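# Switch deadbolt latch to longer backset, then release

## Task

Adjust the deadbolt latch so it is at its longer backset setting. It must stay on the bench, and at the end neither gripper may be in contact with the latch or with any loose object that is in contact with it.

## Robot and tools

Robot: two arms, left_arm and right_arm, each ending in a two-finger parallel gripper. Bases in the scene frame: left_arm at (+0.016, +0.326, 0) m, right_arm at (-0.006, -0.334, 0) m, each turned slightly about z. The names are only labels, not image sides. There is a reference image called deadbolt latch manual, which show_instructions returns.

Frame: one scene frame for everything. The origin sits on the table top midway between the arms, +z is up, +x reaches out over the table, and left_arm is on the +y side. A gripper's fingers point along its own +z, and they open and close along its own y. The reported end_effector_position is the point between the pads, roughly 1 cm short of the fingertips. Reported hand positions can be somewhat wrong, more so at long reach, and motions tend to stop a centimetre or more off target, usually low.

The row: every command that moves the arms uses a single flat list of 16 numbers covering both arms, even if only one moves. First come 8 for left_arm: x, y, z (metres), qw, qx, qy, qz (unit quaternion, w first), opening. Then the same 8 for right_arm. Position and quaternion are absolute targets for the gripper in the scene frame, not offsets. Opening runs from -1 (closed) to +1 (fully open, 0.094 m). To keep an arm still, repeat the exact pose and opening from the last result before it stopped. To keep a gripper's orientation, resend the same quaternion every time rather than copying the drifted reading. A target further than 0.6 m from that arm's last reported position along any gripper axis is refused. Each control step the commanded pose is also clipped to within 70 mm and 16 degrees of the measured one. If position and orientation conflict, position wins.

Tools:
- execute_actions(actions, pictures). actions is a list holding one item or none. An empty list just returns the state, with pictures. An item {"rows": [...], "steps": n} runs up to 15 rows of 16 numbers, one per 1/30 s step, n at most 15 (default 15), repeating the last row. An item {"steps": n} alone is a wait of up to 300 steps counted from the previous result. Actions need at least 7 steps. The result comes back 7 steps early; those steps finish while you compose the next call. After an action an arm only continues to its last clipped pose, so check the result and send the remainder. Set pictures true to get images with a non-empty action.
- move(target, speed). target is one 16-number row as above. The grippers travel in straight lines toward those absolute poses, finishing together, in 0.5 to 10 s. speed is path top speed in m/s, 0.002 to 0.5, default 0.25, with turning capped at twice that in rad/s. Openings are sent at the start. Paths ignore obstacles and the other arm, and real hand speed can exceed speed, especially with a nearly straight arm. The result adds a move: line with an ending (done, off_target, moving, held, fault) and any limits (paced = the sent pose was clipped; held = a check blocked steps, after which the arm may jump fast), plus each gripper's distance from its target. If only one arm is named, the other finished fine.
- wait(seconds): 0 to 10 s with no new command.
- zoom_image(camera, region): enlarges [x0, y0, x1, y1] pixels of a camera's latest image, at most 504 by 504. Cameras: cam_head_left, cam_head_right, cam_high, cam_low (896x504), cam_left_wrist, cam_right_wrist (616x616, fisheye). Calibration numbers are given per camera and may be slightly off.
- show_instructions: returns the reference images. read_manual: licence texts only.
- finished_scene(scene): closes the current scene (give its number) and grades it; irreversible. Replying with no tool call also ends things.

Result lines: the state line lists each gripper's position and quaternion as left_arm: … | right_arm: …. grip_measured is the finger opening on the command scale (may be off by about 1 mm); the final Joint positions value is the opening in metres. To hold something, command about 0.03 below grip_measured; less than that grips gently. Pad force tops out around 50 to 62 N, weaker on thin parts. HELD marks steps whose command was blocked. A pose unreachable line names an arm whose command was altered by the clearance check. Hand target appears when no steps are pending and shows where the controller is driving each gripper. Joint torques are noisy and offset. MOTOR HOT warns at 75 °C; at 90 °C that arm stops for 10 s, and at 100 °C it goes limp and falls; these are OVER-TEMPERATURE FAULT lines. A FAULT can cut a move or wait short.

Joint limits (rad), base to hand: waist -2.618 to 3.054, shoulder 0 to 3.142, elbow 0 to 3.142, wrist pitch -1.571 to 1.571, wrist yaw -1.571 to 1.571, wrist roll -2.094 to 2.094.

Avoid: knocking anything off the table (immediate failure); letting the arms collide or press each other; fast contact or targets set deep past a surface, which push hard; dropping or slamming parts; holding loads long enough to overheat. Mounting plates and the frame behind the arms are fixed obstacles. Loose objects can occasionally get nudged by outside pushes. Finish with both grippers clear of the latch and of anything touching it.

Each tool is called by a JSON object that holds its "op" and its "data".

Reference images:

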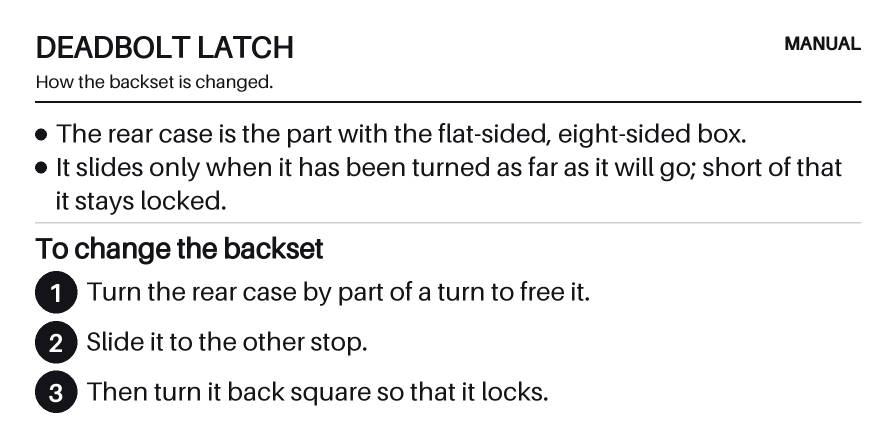

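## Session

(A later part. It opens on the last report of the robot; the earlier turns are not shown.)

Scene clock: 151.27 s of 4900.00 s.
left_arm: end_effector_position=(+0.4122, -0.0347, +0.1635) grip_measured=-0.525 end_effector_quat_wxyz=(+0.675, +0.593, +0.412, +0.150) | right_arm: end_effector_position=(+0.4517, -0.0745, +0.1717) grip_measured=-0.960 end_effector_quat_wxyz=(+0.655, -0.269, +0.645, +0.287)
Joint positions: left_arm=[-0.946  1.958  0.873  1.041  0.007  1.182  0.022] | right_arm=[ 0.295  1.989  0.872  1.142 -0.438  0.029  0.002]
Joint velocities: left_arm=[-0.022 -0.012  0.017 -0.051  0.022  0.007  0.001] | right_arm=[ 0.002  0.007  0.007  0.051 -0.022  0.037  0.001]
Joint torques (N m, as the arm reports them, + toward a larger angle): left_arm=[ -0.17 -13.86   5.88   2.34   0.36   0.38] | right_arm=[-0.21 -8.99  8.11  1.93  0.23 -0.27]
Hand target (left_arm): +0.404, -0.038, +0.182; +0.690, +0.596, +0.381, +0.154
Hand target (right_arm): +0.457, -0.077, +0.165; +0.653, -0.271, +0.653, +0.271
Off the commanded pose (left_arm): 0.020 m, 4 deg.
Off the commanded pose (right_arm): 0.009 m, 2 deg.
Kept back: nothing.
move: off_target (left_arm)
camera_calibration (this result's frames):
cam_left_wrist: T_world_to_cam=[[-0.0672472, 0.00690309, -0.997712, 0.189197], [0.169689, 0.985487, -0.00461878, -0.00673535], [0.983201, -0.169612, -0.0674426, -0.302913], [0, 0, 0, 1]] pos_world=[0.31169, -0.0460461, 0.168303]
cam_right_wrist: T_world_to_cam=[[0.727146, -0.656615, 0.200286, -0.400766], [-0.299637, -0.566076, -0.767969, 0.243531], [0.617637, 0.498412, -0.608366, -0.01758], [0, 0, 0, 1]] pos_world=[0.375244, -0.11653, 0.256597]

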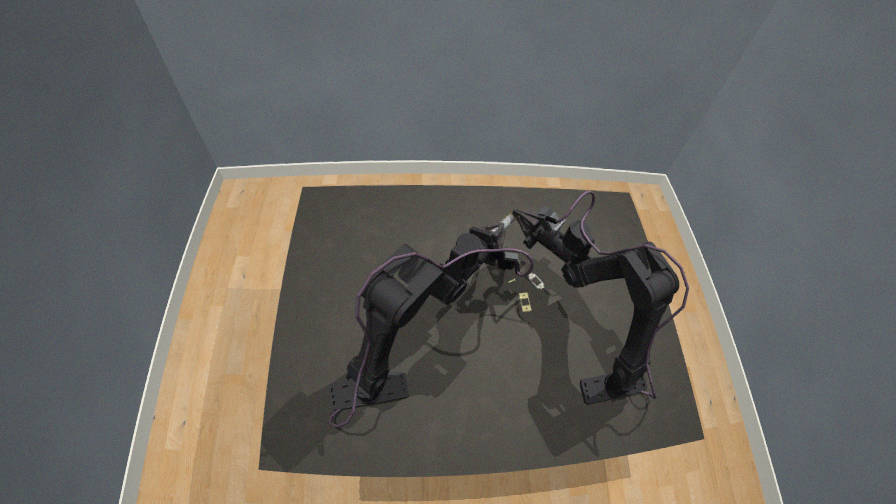

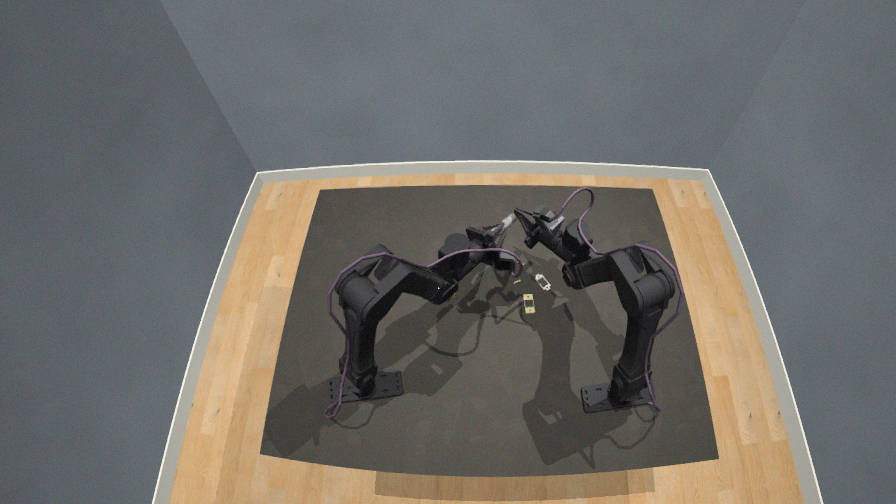

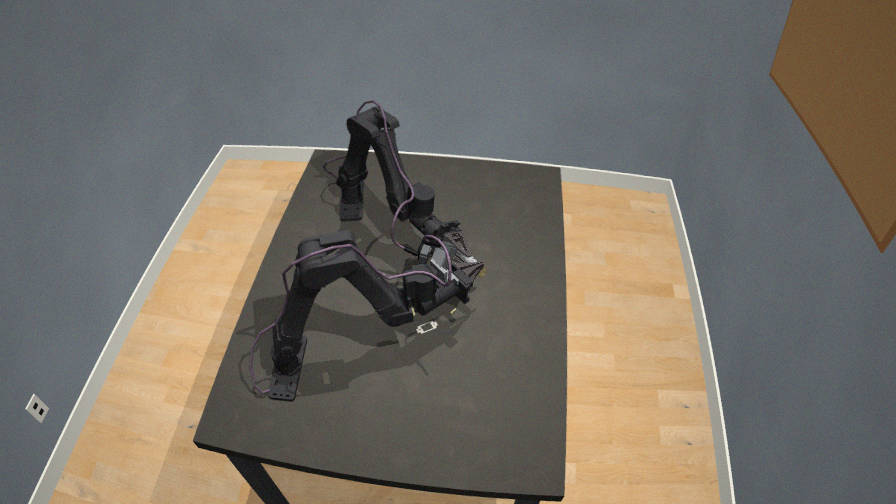

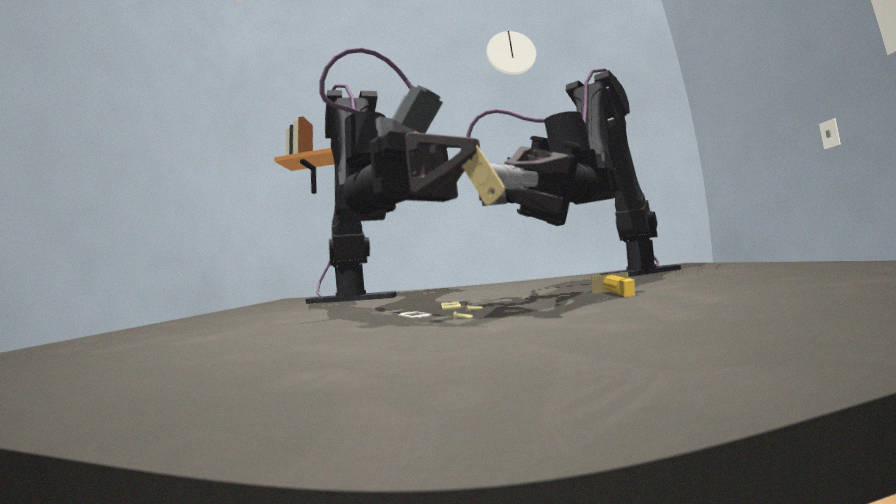

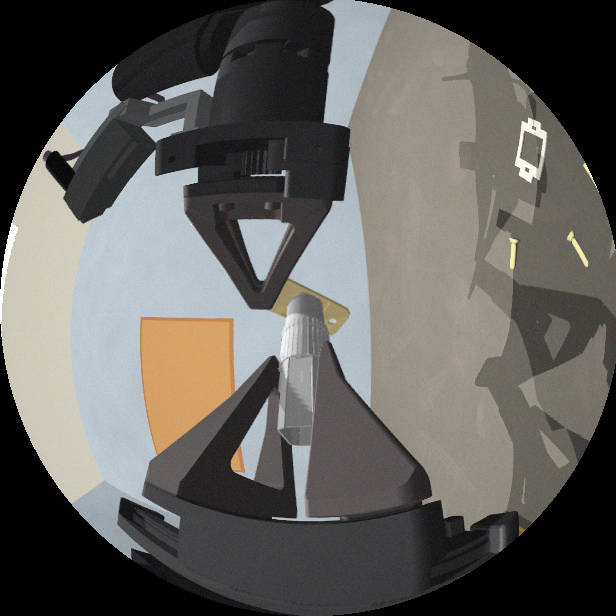

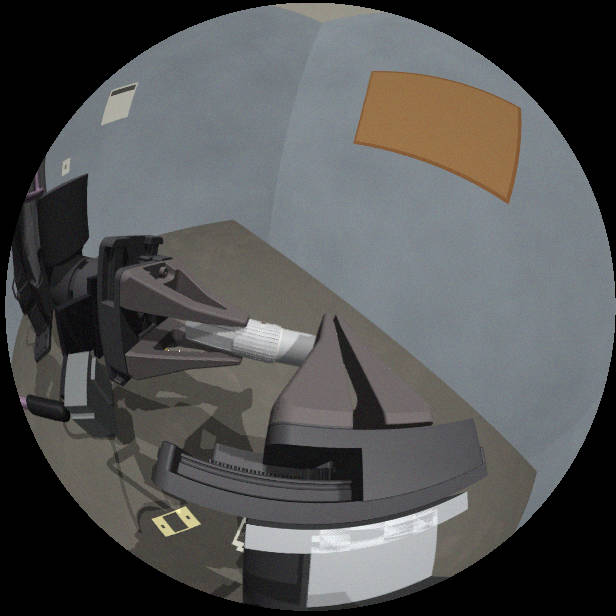

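{"op": "move", "data": {"target": [0.404,-0.038,0.182,0.6904,0.5964,0.38,0.1531,-0.6, 0.468,-0.088,0.165,0.6533,-0.2706,0.6533,0.2706,-1.0], "speed": 0.03}}

Scene clock: 154.87 s of 4900.00 s.
left_arm: end_effector_position=(+0.4100, -0.0371, +0.1646) grip_measured=-0.525 end_effector_quat_wxyz=(+0.678, +0.596, +0.405, +0.145) | right_arm: end_effector_position=(+0.4502, -0.0770, +0.1725) grip_measured=-0.960 end_effector_quat_wxyz=(+0.651, -0.274, +0.642, +0.299)
Joint positions: left_arm=[-0.946  1.958  0.873  1.046  0.025  1.185  0.022] | right_arm=[ 0.278  1.989  0.872  1.146 -0.483  0.041  0.002]
Joint velocities: left_arm=[ 0.007 -0.007 -0.007 -0.037 -0.051  0.007  0.   ] | right_arm=[-0.002 -0.007 -0.012 -0.037  0.022 -0.051 -0.001]
Joint torques (N m, as the arm reports them, + toward a larger angle): left_arm=[ -0.2  -13.79   5.9    2.28   0.18   0.38] | right_arm=[-1.8  -7.8  10.18  1.76  0.28 -0.36]
Hand target (left_arm): +0.404, -0.038, +0.182; +0.690, +0.596, +0.380, +0.154
Hand target (right_arm): +0.466, -0.089, +0.165; +0.653, -0.270, +0.653, +0.271
Off the commanded pose (left_arm): 0.018 m, 3 deg.
Off the commanded pose (right_arm): 0.022 m, 4 deg.
Kept back: nothing.
move: off_target (left_arm, right_arm)
camera_calibration (this result's frames):
cam_left_wrist: T_world_to_cam=[[-0.0627117, 0.00666161, -0.998009, 0.188288], [0.18782, 0.982189, -0.005246, -0.0114352], [0.980199, -0.187775, -0.062846, -0.301286], [0, 0, 0, 1]] pos_world=[0.309276, -0.0465968, 0.168918]
cam_right_wrist: T_world_to_cam=[[0.74595, -0.637767, 0.191866, -0.407053], [-0.287288, -0.568038, -0.771232, 0.237183], [0.600853, 0.52018, -0.60695, -0.00602986], [0, 0, 0, 1]] pos_world=[0.375404, -0.121739, 0.257363]

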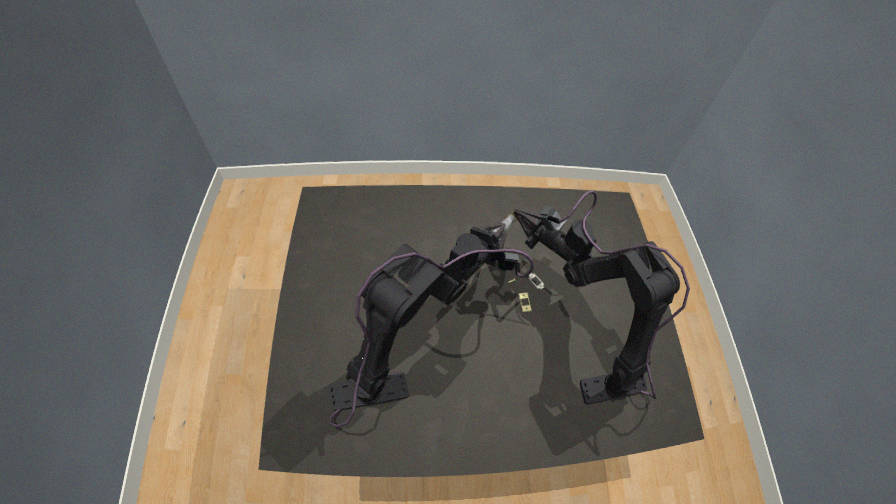

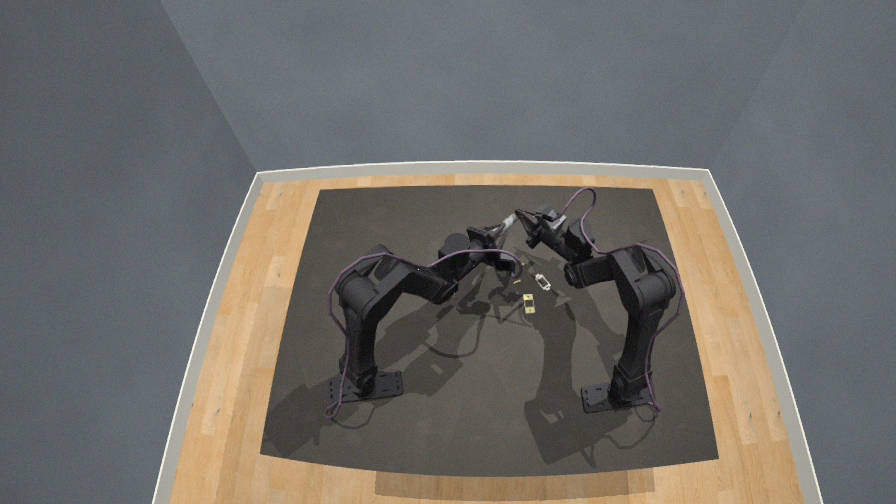

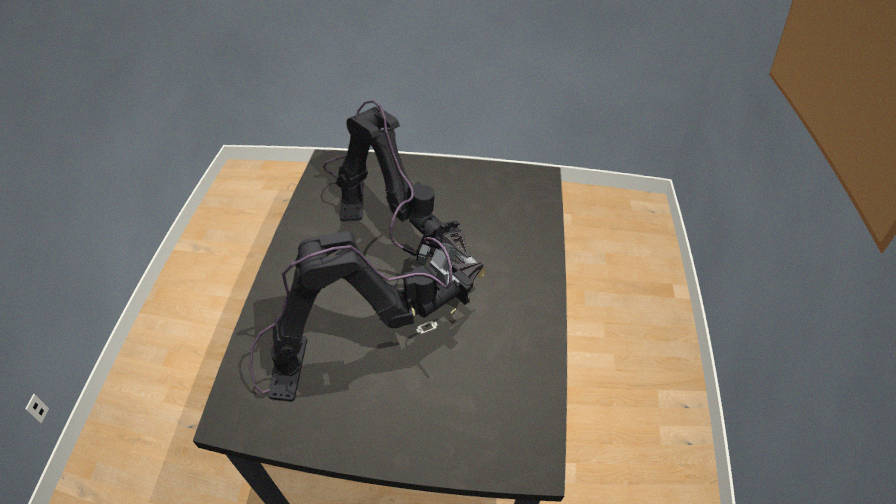

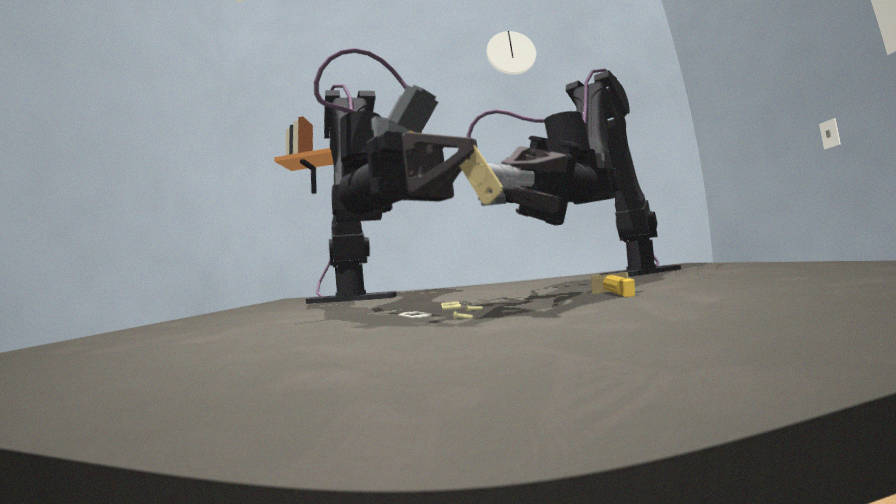

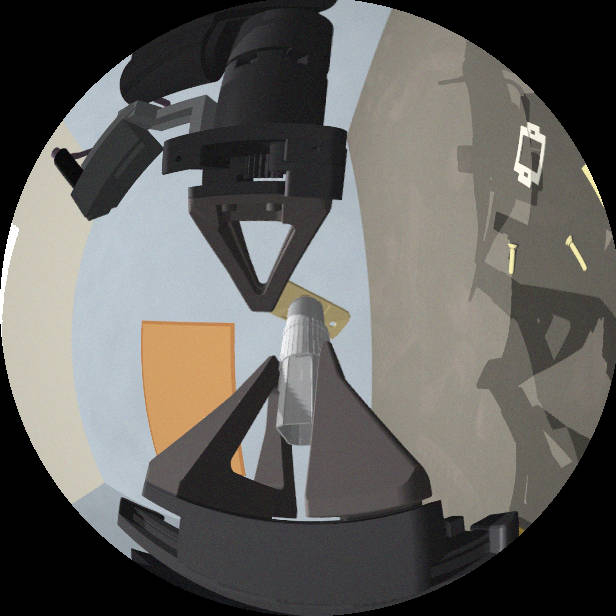

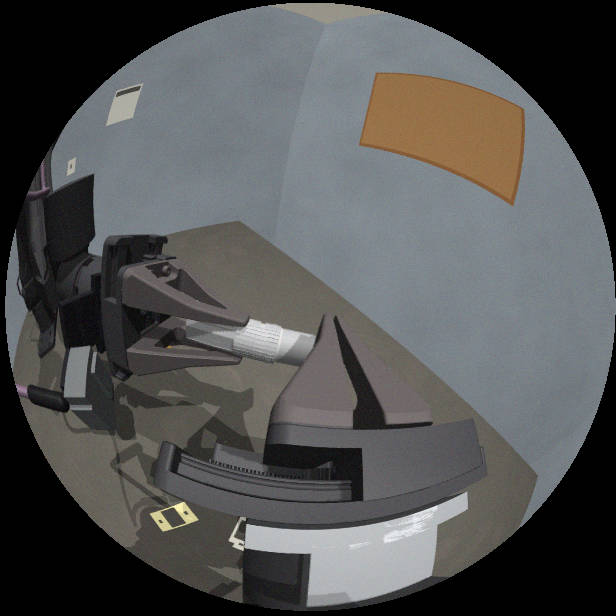

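{"op": "move", "data": {"target": [0.432,-0.066,0.182,0.6904,0.5964,0.38,0.1531,-0.6, 0.457,-0.077,0.165,0.6533,-0.2706,0.6533,0.2706,-1.0], "speed": 0.03}}

Scene clock: 157.53 s of 4900.00 s.
left_arm: end_effector_position=(+0.4319, -0.0534, +0.1675) grip_measured=-0.525 end_effector_quat_wxyz=(+0.674, +0.596, +0.408, +0.153) | right_arm: end_effector_position=(+0.4657, -0.0939, +0.1754) grip_measured=-0.960 end_effector_quat_wxyz=(+0.674, -0.240, +0.651, +0.255)
Joint positions: left_arm=[-0.946  2.023  1.001  0.977  0.01   1.194  0.022] | right_arm=[ 0.273  1.989  0.872  1.157 -0.368  0.023  0.002]
Joint velocities: left_arm=[-0.007 -0.002  0.042  0.037 -0.11  -0.022  0.   ] | right_arm=[ 0.007 -0.007  0.002  0.007 -0.037 -0.095  0.   ]
Joint torques (N m, as the arm reports them, + toward a larger angle): left_arm=[ -0.61 -11.06  10.79   2.32   0.25   0.28] | right_arm=[ 1.43 -9.15  7.86  1.82 -0.53 -0.19]
Hand target (left_arm): +0.430, -0.065, +0.183; +0.690, +0.596, +0.380, +0.154
Hand target (right_arm): +0.456, -0.078, +0.165; +0.654, -0.270, +0.653, +0.271
Off the commanded pose (left_arm): 0.019 m, 4 deg.
Off the commanded pose (right_arm): 0.022 m, 5 deg.
Kept back: nothing.
move: off_target (left_arm, right_arm)
camera_calibration (this result's frames):
cam_left_wrist: T_world_to_cam=[[-0.0598538, 0.0161976, -0.998076, 0.191929], [0.173202, 0.98487, 0.00559653, 0.00509606], [0.983066, -0.172534, -0.0617537, -0.326297], [0, 0, 0, 1]] pos_world=[0.331377, -0.064425, 0.171381]
cam_right_wrist: T_world_to_cam=[[0.65969, -0.721358, 0.210835, -0.400963], [-0.33669, -0.534485, -0.77522, 0.261124], [0.671899, 0.440419, -0.595468, -0.0472962], [0, 0, 0, 1]] pos_world=[0.384207, -0.128841, 0.258802]

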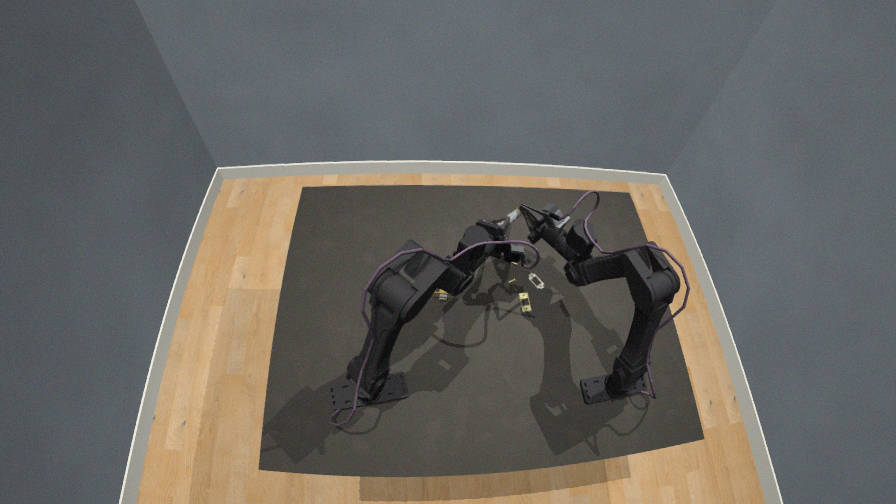

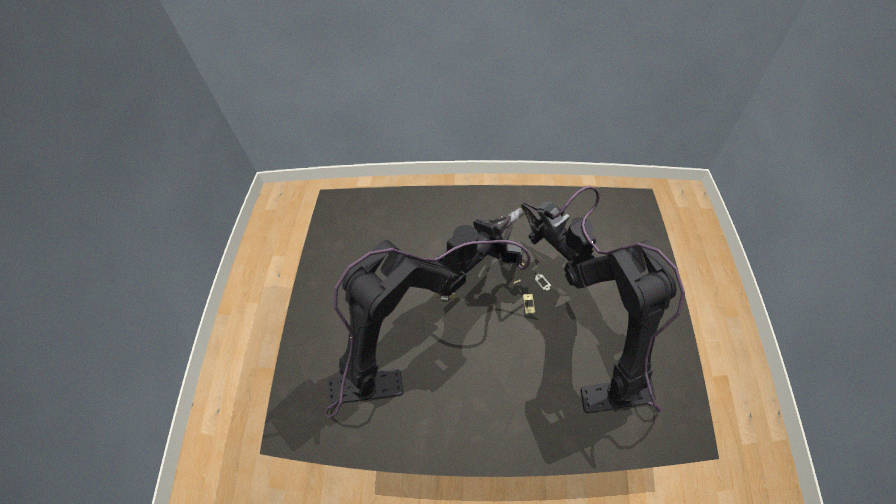

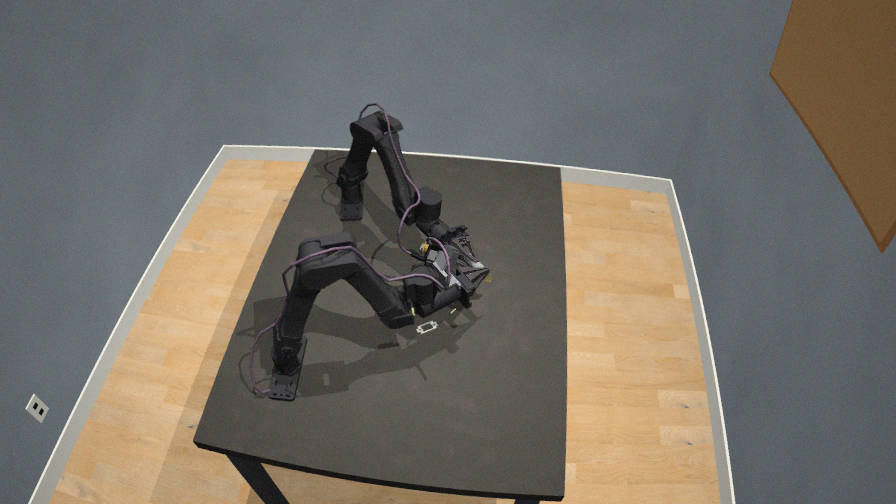

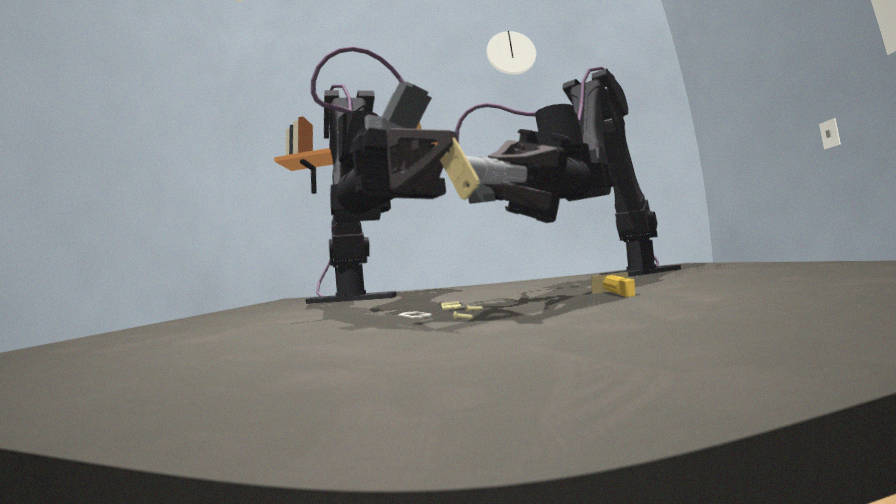

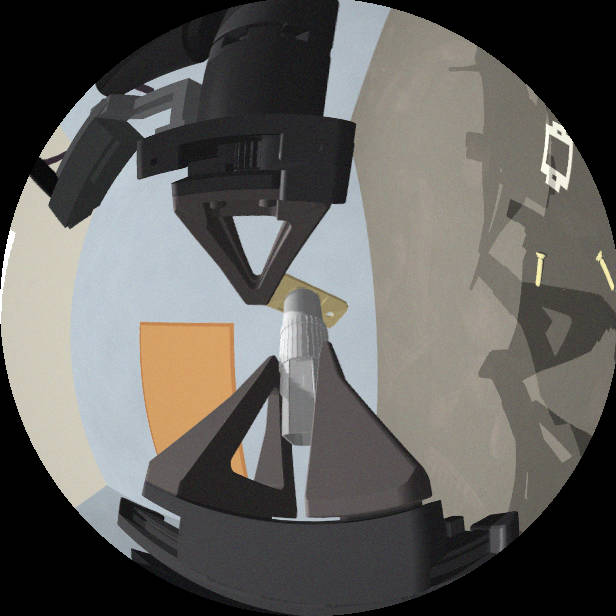

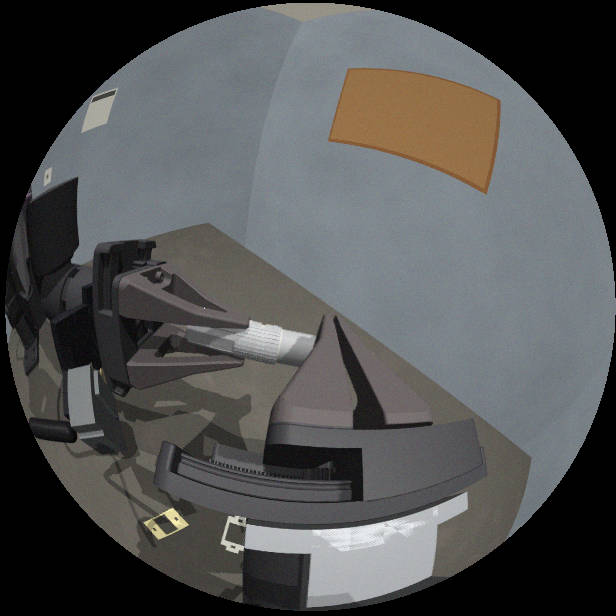

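{"op": "move", "data": {"target": [0.4181,-0.0522,0.182,0.6533,0.2706,0.6533,-0.2706,-0.6, 0.457,-0.077,0.165,0.6533,-0.2706,0.6533,0.2706,-1.0], "speed": 0.15}}

Scene clock: 162.40 s of 4900.00 s.
left_arm: end_effector_position=(+0.4232, -0.0486, +0.1558) grip_measured=-0.525 end_effector_quat_wxyz=(+0.640, +0.288, +0.672, -0.238) | right_arm: end_effector_position=(+0.4599, -0.0866, +0.1650) grip_measured=-0.960 end_effector_quat_wxyz=(+0.655, -0.263, +0.658, +0.262)
Joint positions: left_arm=[-0.946  2.014  0.953  0.993  0.023  0.05   0.022] | right_arm=[ 0.277  1.989  0.872  1.113 -0.411 -0.001  0.002]
Joint velocities: left_arm=[ 0.002 -0.027 -0.007 -0.037 -0.022 -0.11  -0.   ] | right_arm=[-0.017  0.002 -0.007 -0.051  0.007 -0.037 -0.001]
Joint torques (N m, as the arm reports them, + toward a larger angle): left_arm=[ -0.28 -14.41   6.93   2.47   0.18  -0.43] | right_arm=[ 1.25 -9.    8.15  2.28 -0.08 -0.03]
Hand target (left_arm): +0.418, -0.052, +0.181; +0.653, +0.272, +0.653, -0.270
Hand target (right_arm): +0.457, -0.077, +0.165; +0.653, -0.271, +0.653, +0.271
Off the commanded pose (left_arm): 0.027 m, 5 deg.
Off the commanded pose (right_arm): 0.010 m, 1 deg.
Kept back: nothing.
move: off_target (left_arm)
camera_calibration (this result's frames):
cam_left_wrist: T_world_to_cam=[[-0.662477, -0.642455, -0.385196, 0.307269], [-0.202135, 0.648467, -0.733915, 0.259704], [0.721294, -0.40834, -0.559457, -0.14074], [0, 0, 0, 1]] pos_world=[0.357569, -0.028473, 0.230221]
cam_right_wrist: T_world_to_cam=[[0.697273, -0.683173, 0.216992, -0.404662], [-0.330661, -0.575145, -0.748245, 0.244227], [0.635983, 0.44998, -0.626932, -0.0303149], [0, 0, 0, 1]] pos_world=[0.382196, -0.122347, 0.251544]

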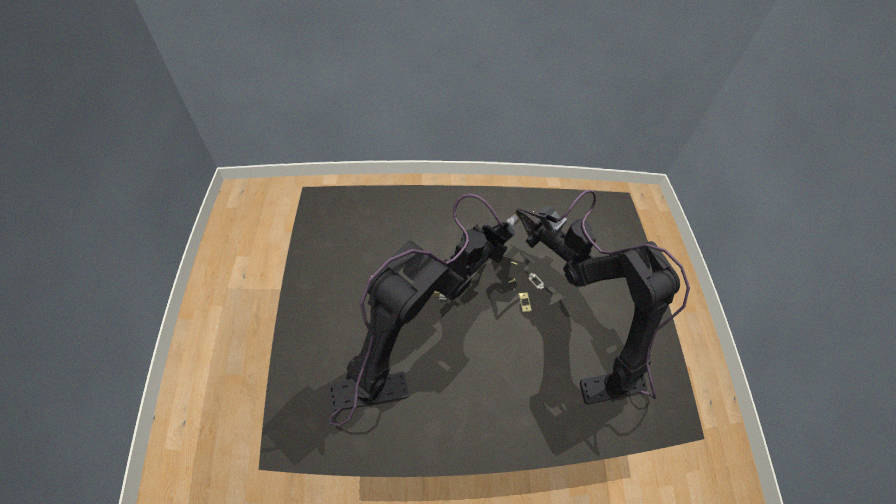

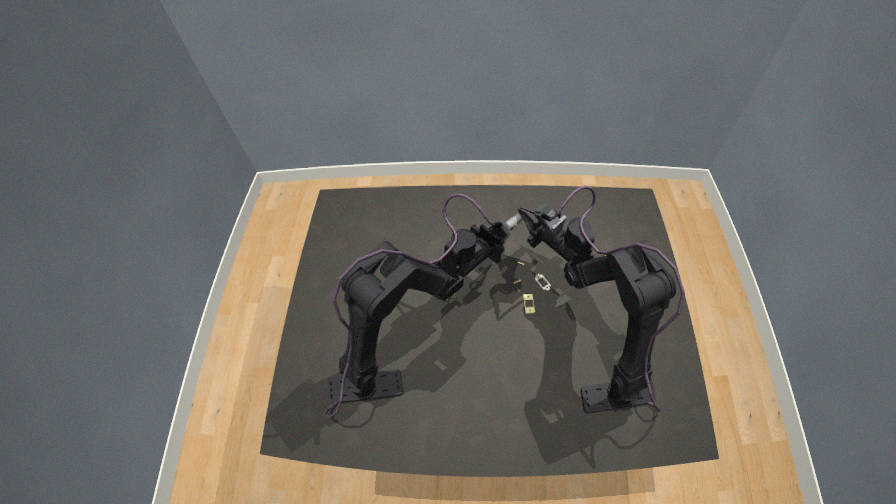

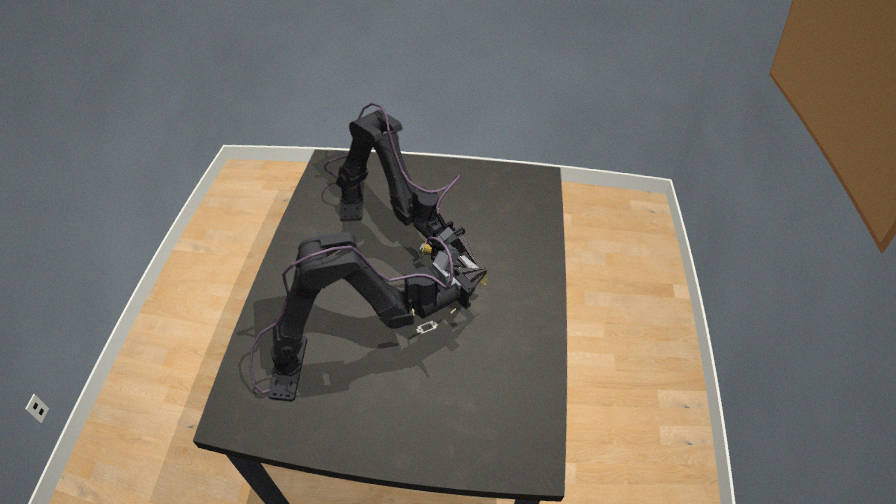

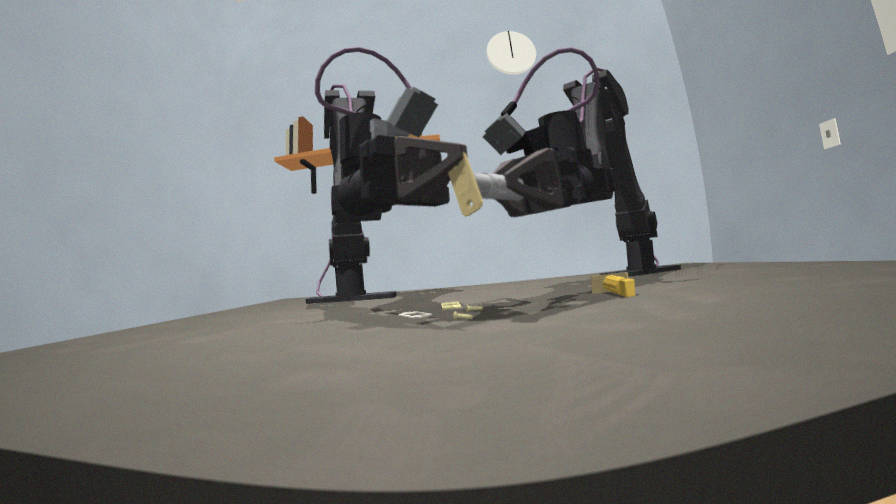

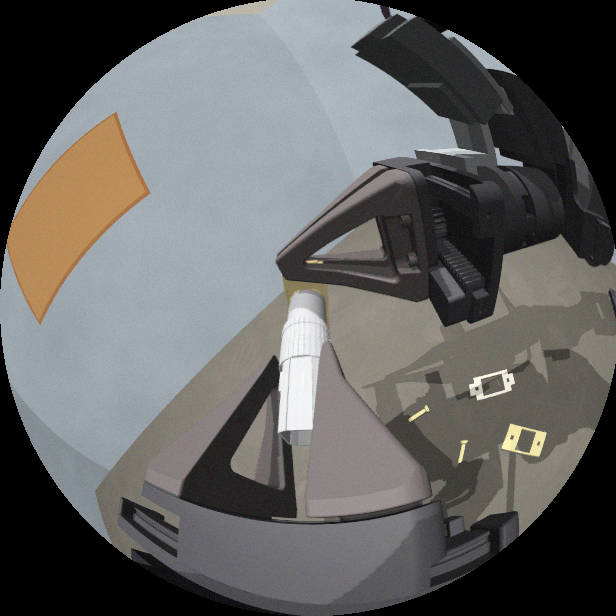

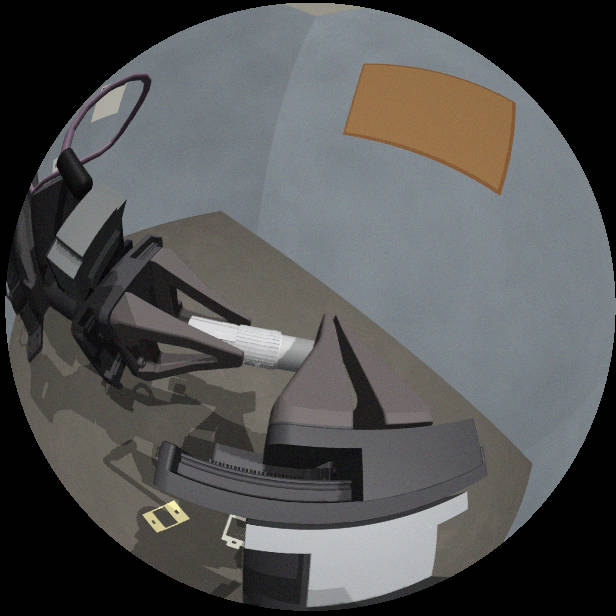

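{"op": "move", "data": {"target": [0.4181,-0.0522,0.182,0.7044,0.5416,0.4546,0.0616,-0.6, 0.457,-0.077,0.165,0.6533,-0.2706,0.6533,0.2706,-1.0], "speed": 0.2}}

Scene clock: 166.20 s of 4900.00 s.
left_arm: end_effector_position=(+0.4231, -0.0488, +0.1572) grip_measured=-0.526 end_effector_quat_wxyz=(+0.682, +0.550, +0.478, +0.063) | right_arm: end_effector_position=(+0.4604, -0.0866, +0.1668) grip_measured=-0.960 end_effector_quat_wxyz=(+0.658, -0.257, +0.657, +0.263)
Joint positions: left_arm=[-0.946  2.014  0.953  0.998  0.025  0.949  0.022] | right_arm=[ 0.279  1.989  0.872  1.12  -0.401  0.009  0.002]
Joint velocities: left_arm=[-0.002 -0.007  0.012  0.022 -0.007  0.051  0.   ] | right_arm=[ 0.002  0.002 -0.002  0.007  0.037 -0.007  0.   ]
Joint torques (N m, as the arm reports them, + toward a larger angle): left_arm=[ -0.37 -14.44   6.85   2.42   0.15   0.13] | right_arm=[ 1.02 -8.97  8.17  2.18 -0.2  -0.1 ]
Hand target (left_arm): +0.418, -0.052, +0.182; +0.704, +0.541, +0.455, +0.062
Hand target (right_arm): +0.457, -0.077, +0.165; +0.653, -0.271, +0.653, +0.270
Off the commanded pose (left_arm): 0.026 m, 4 deg.
Off the commanded pose (right_arm): 0.010 m, 2 deg.
Kept back: nothing.
move: off_target (left_arm)
camera_calibration (this result's frames):
cam_left_wrist: T_world_to_cam=[[-0.238393, -0.147567, -0.959892, 0.242588], [0.157875, 0.969353, -0.18823, 0.0384068], [0.958251, -0.196415, -0.20779, -0.28519], [0, 0, 0, 1]] pos_world=[0.325051, -0.0574475, 0.180828]
cam_right_wrist: T_world_to_cam=[[0.692481, -0.690047, 0.210486, -0.402702], [-0.334316, -0.565479, -0.753967, 0.249212], [0.639298, 0.451739, -0.622277, -0.0316751], [0, 0, 0, 1]] pos_world=[0.382429, -0.122651, 0.25295]

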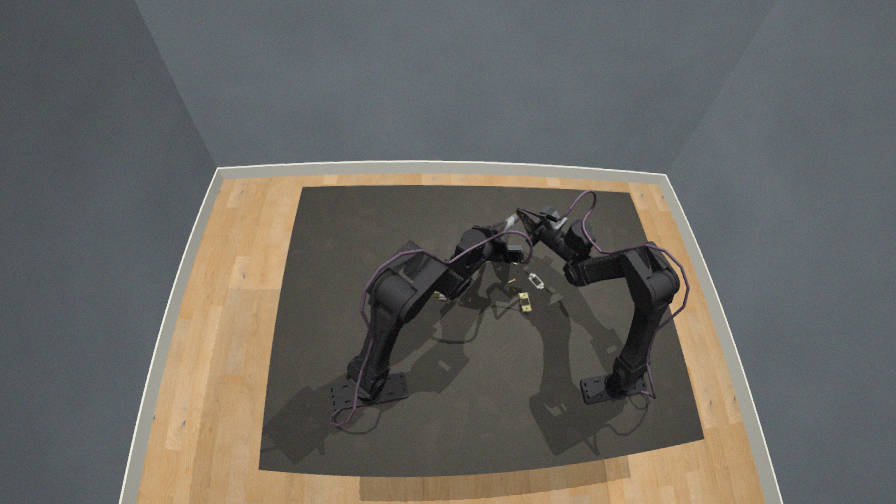

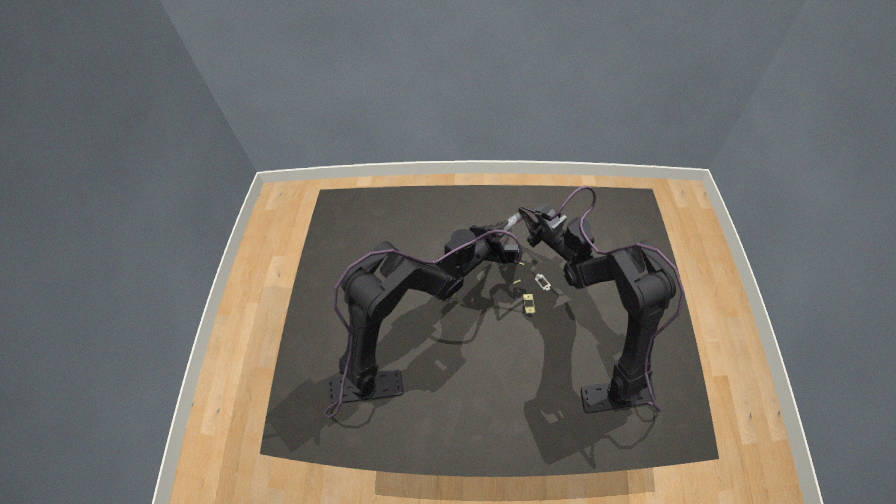

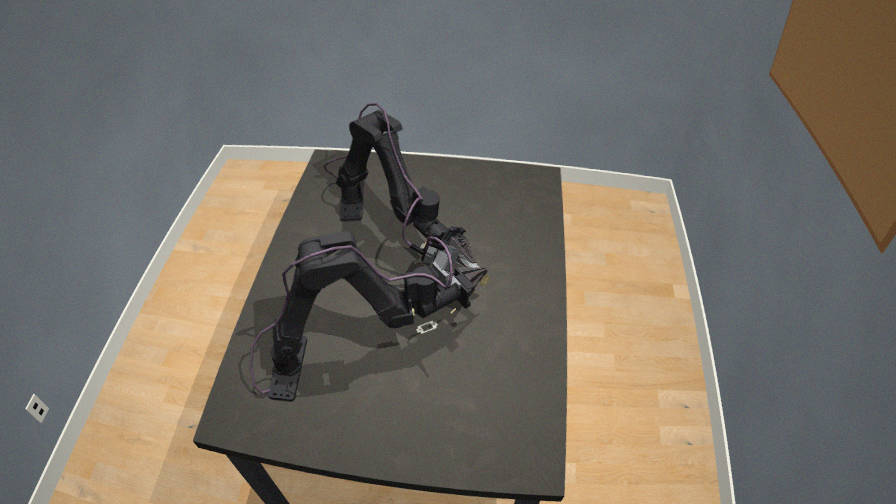

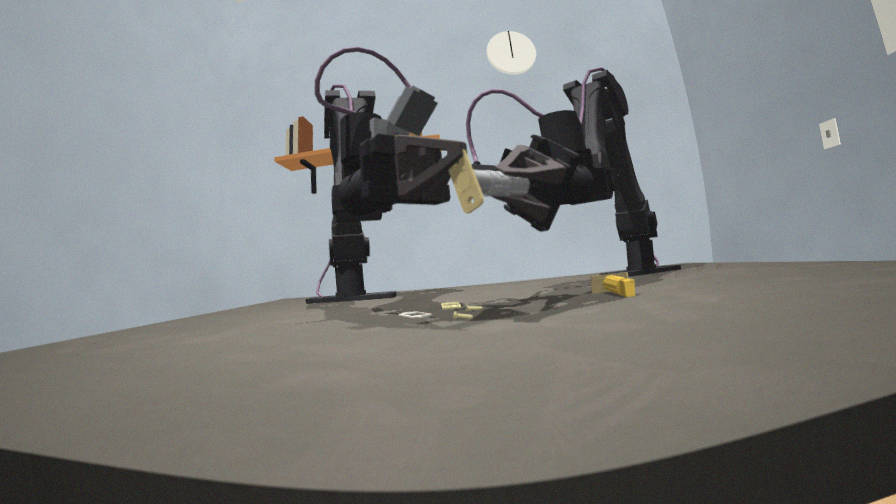

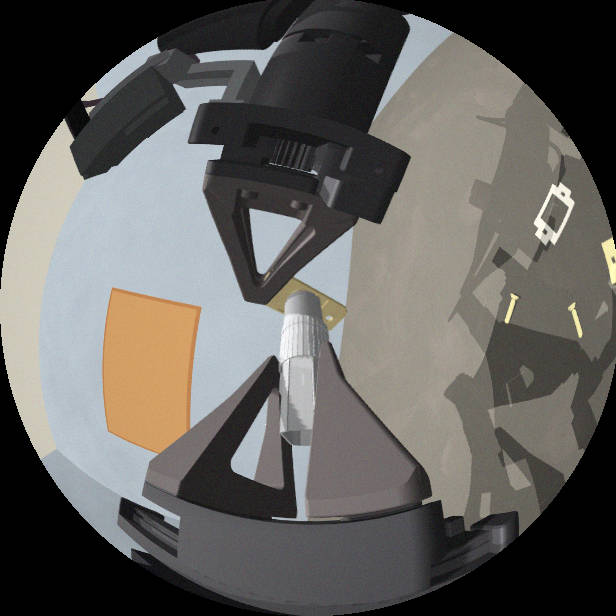

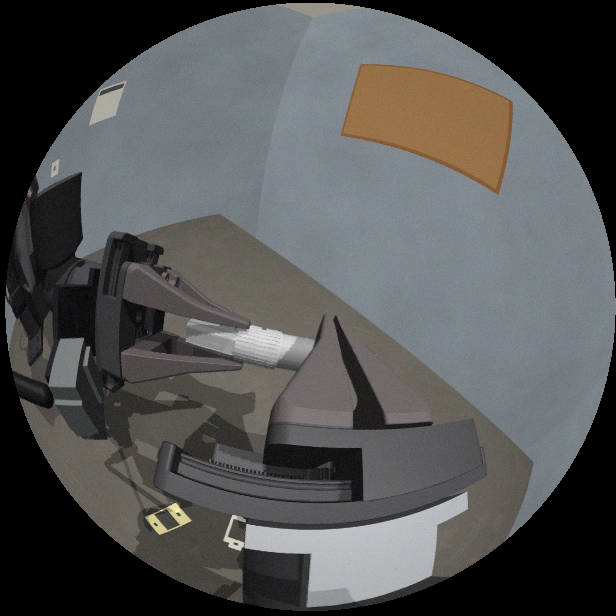

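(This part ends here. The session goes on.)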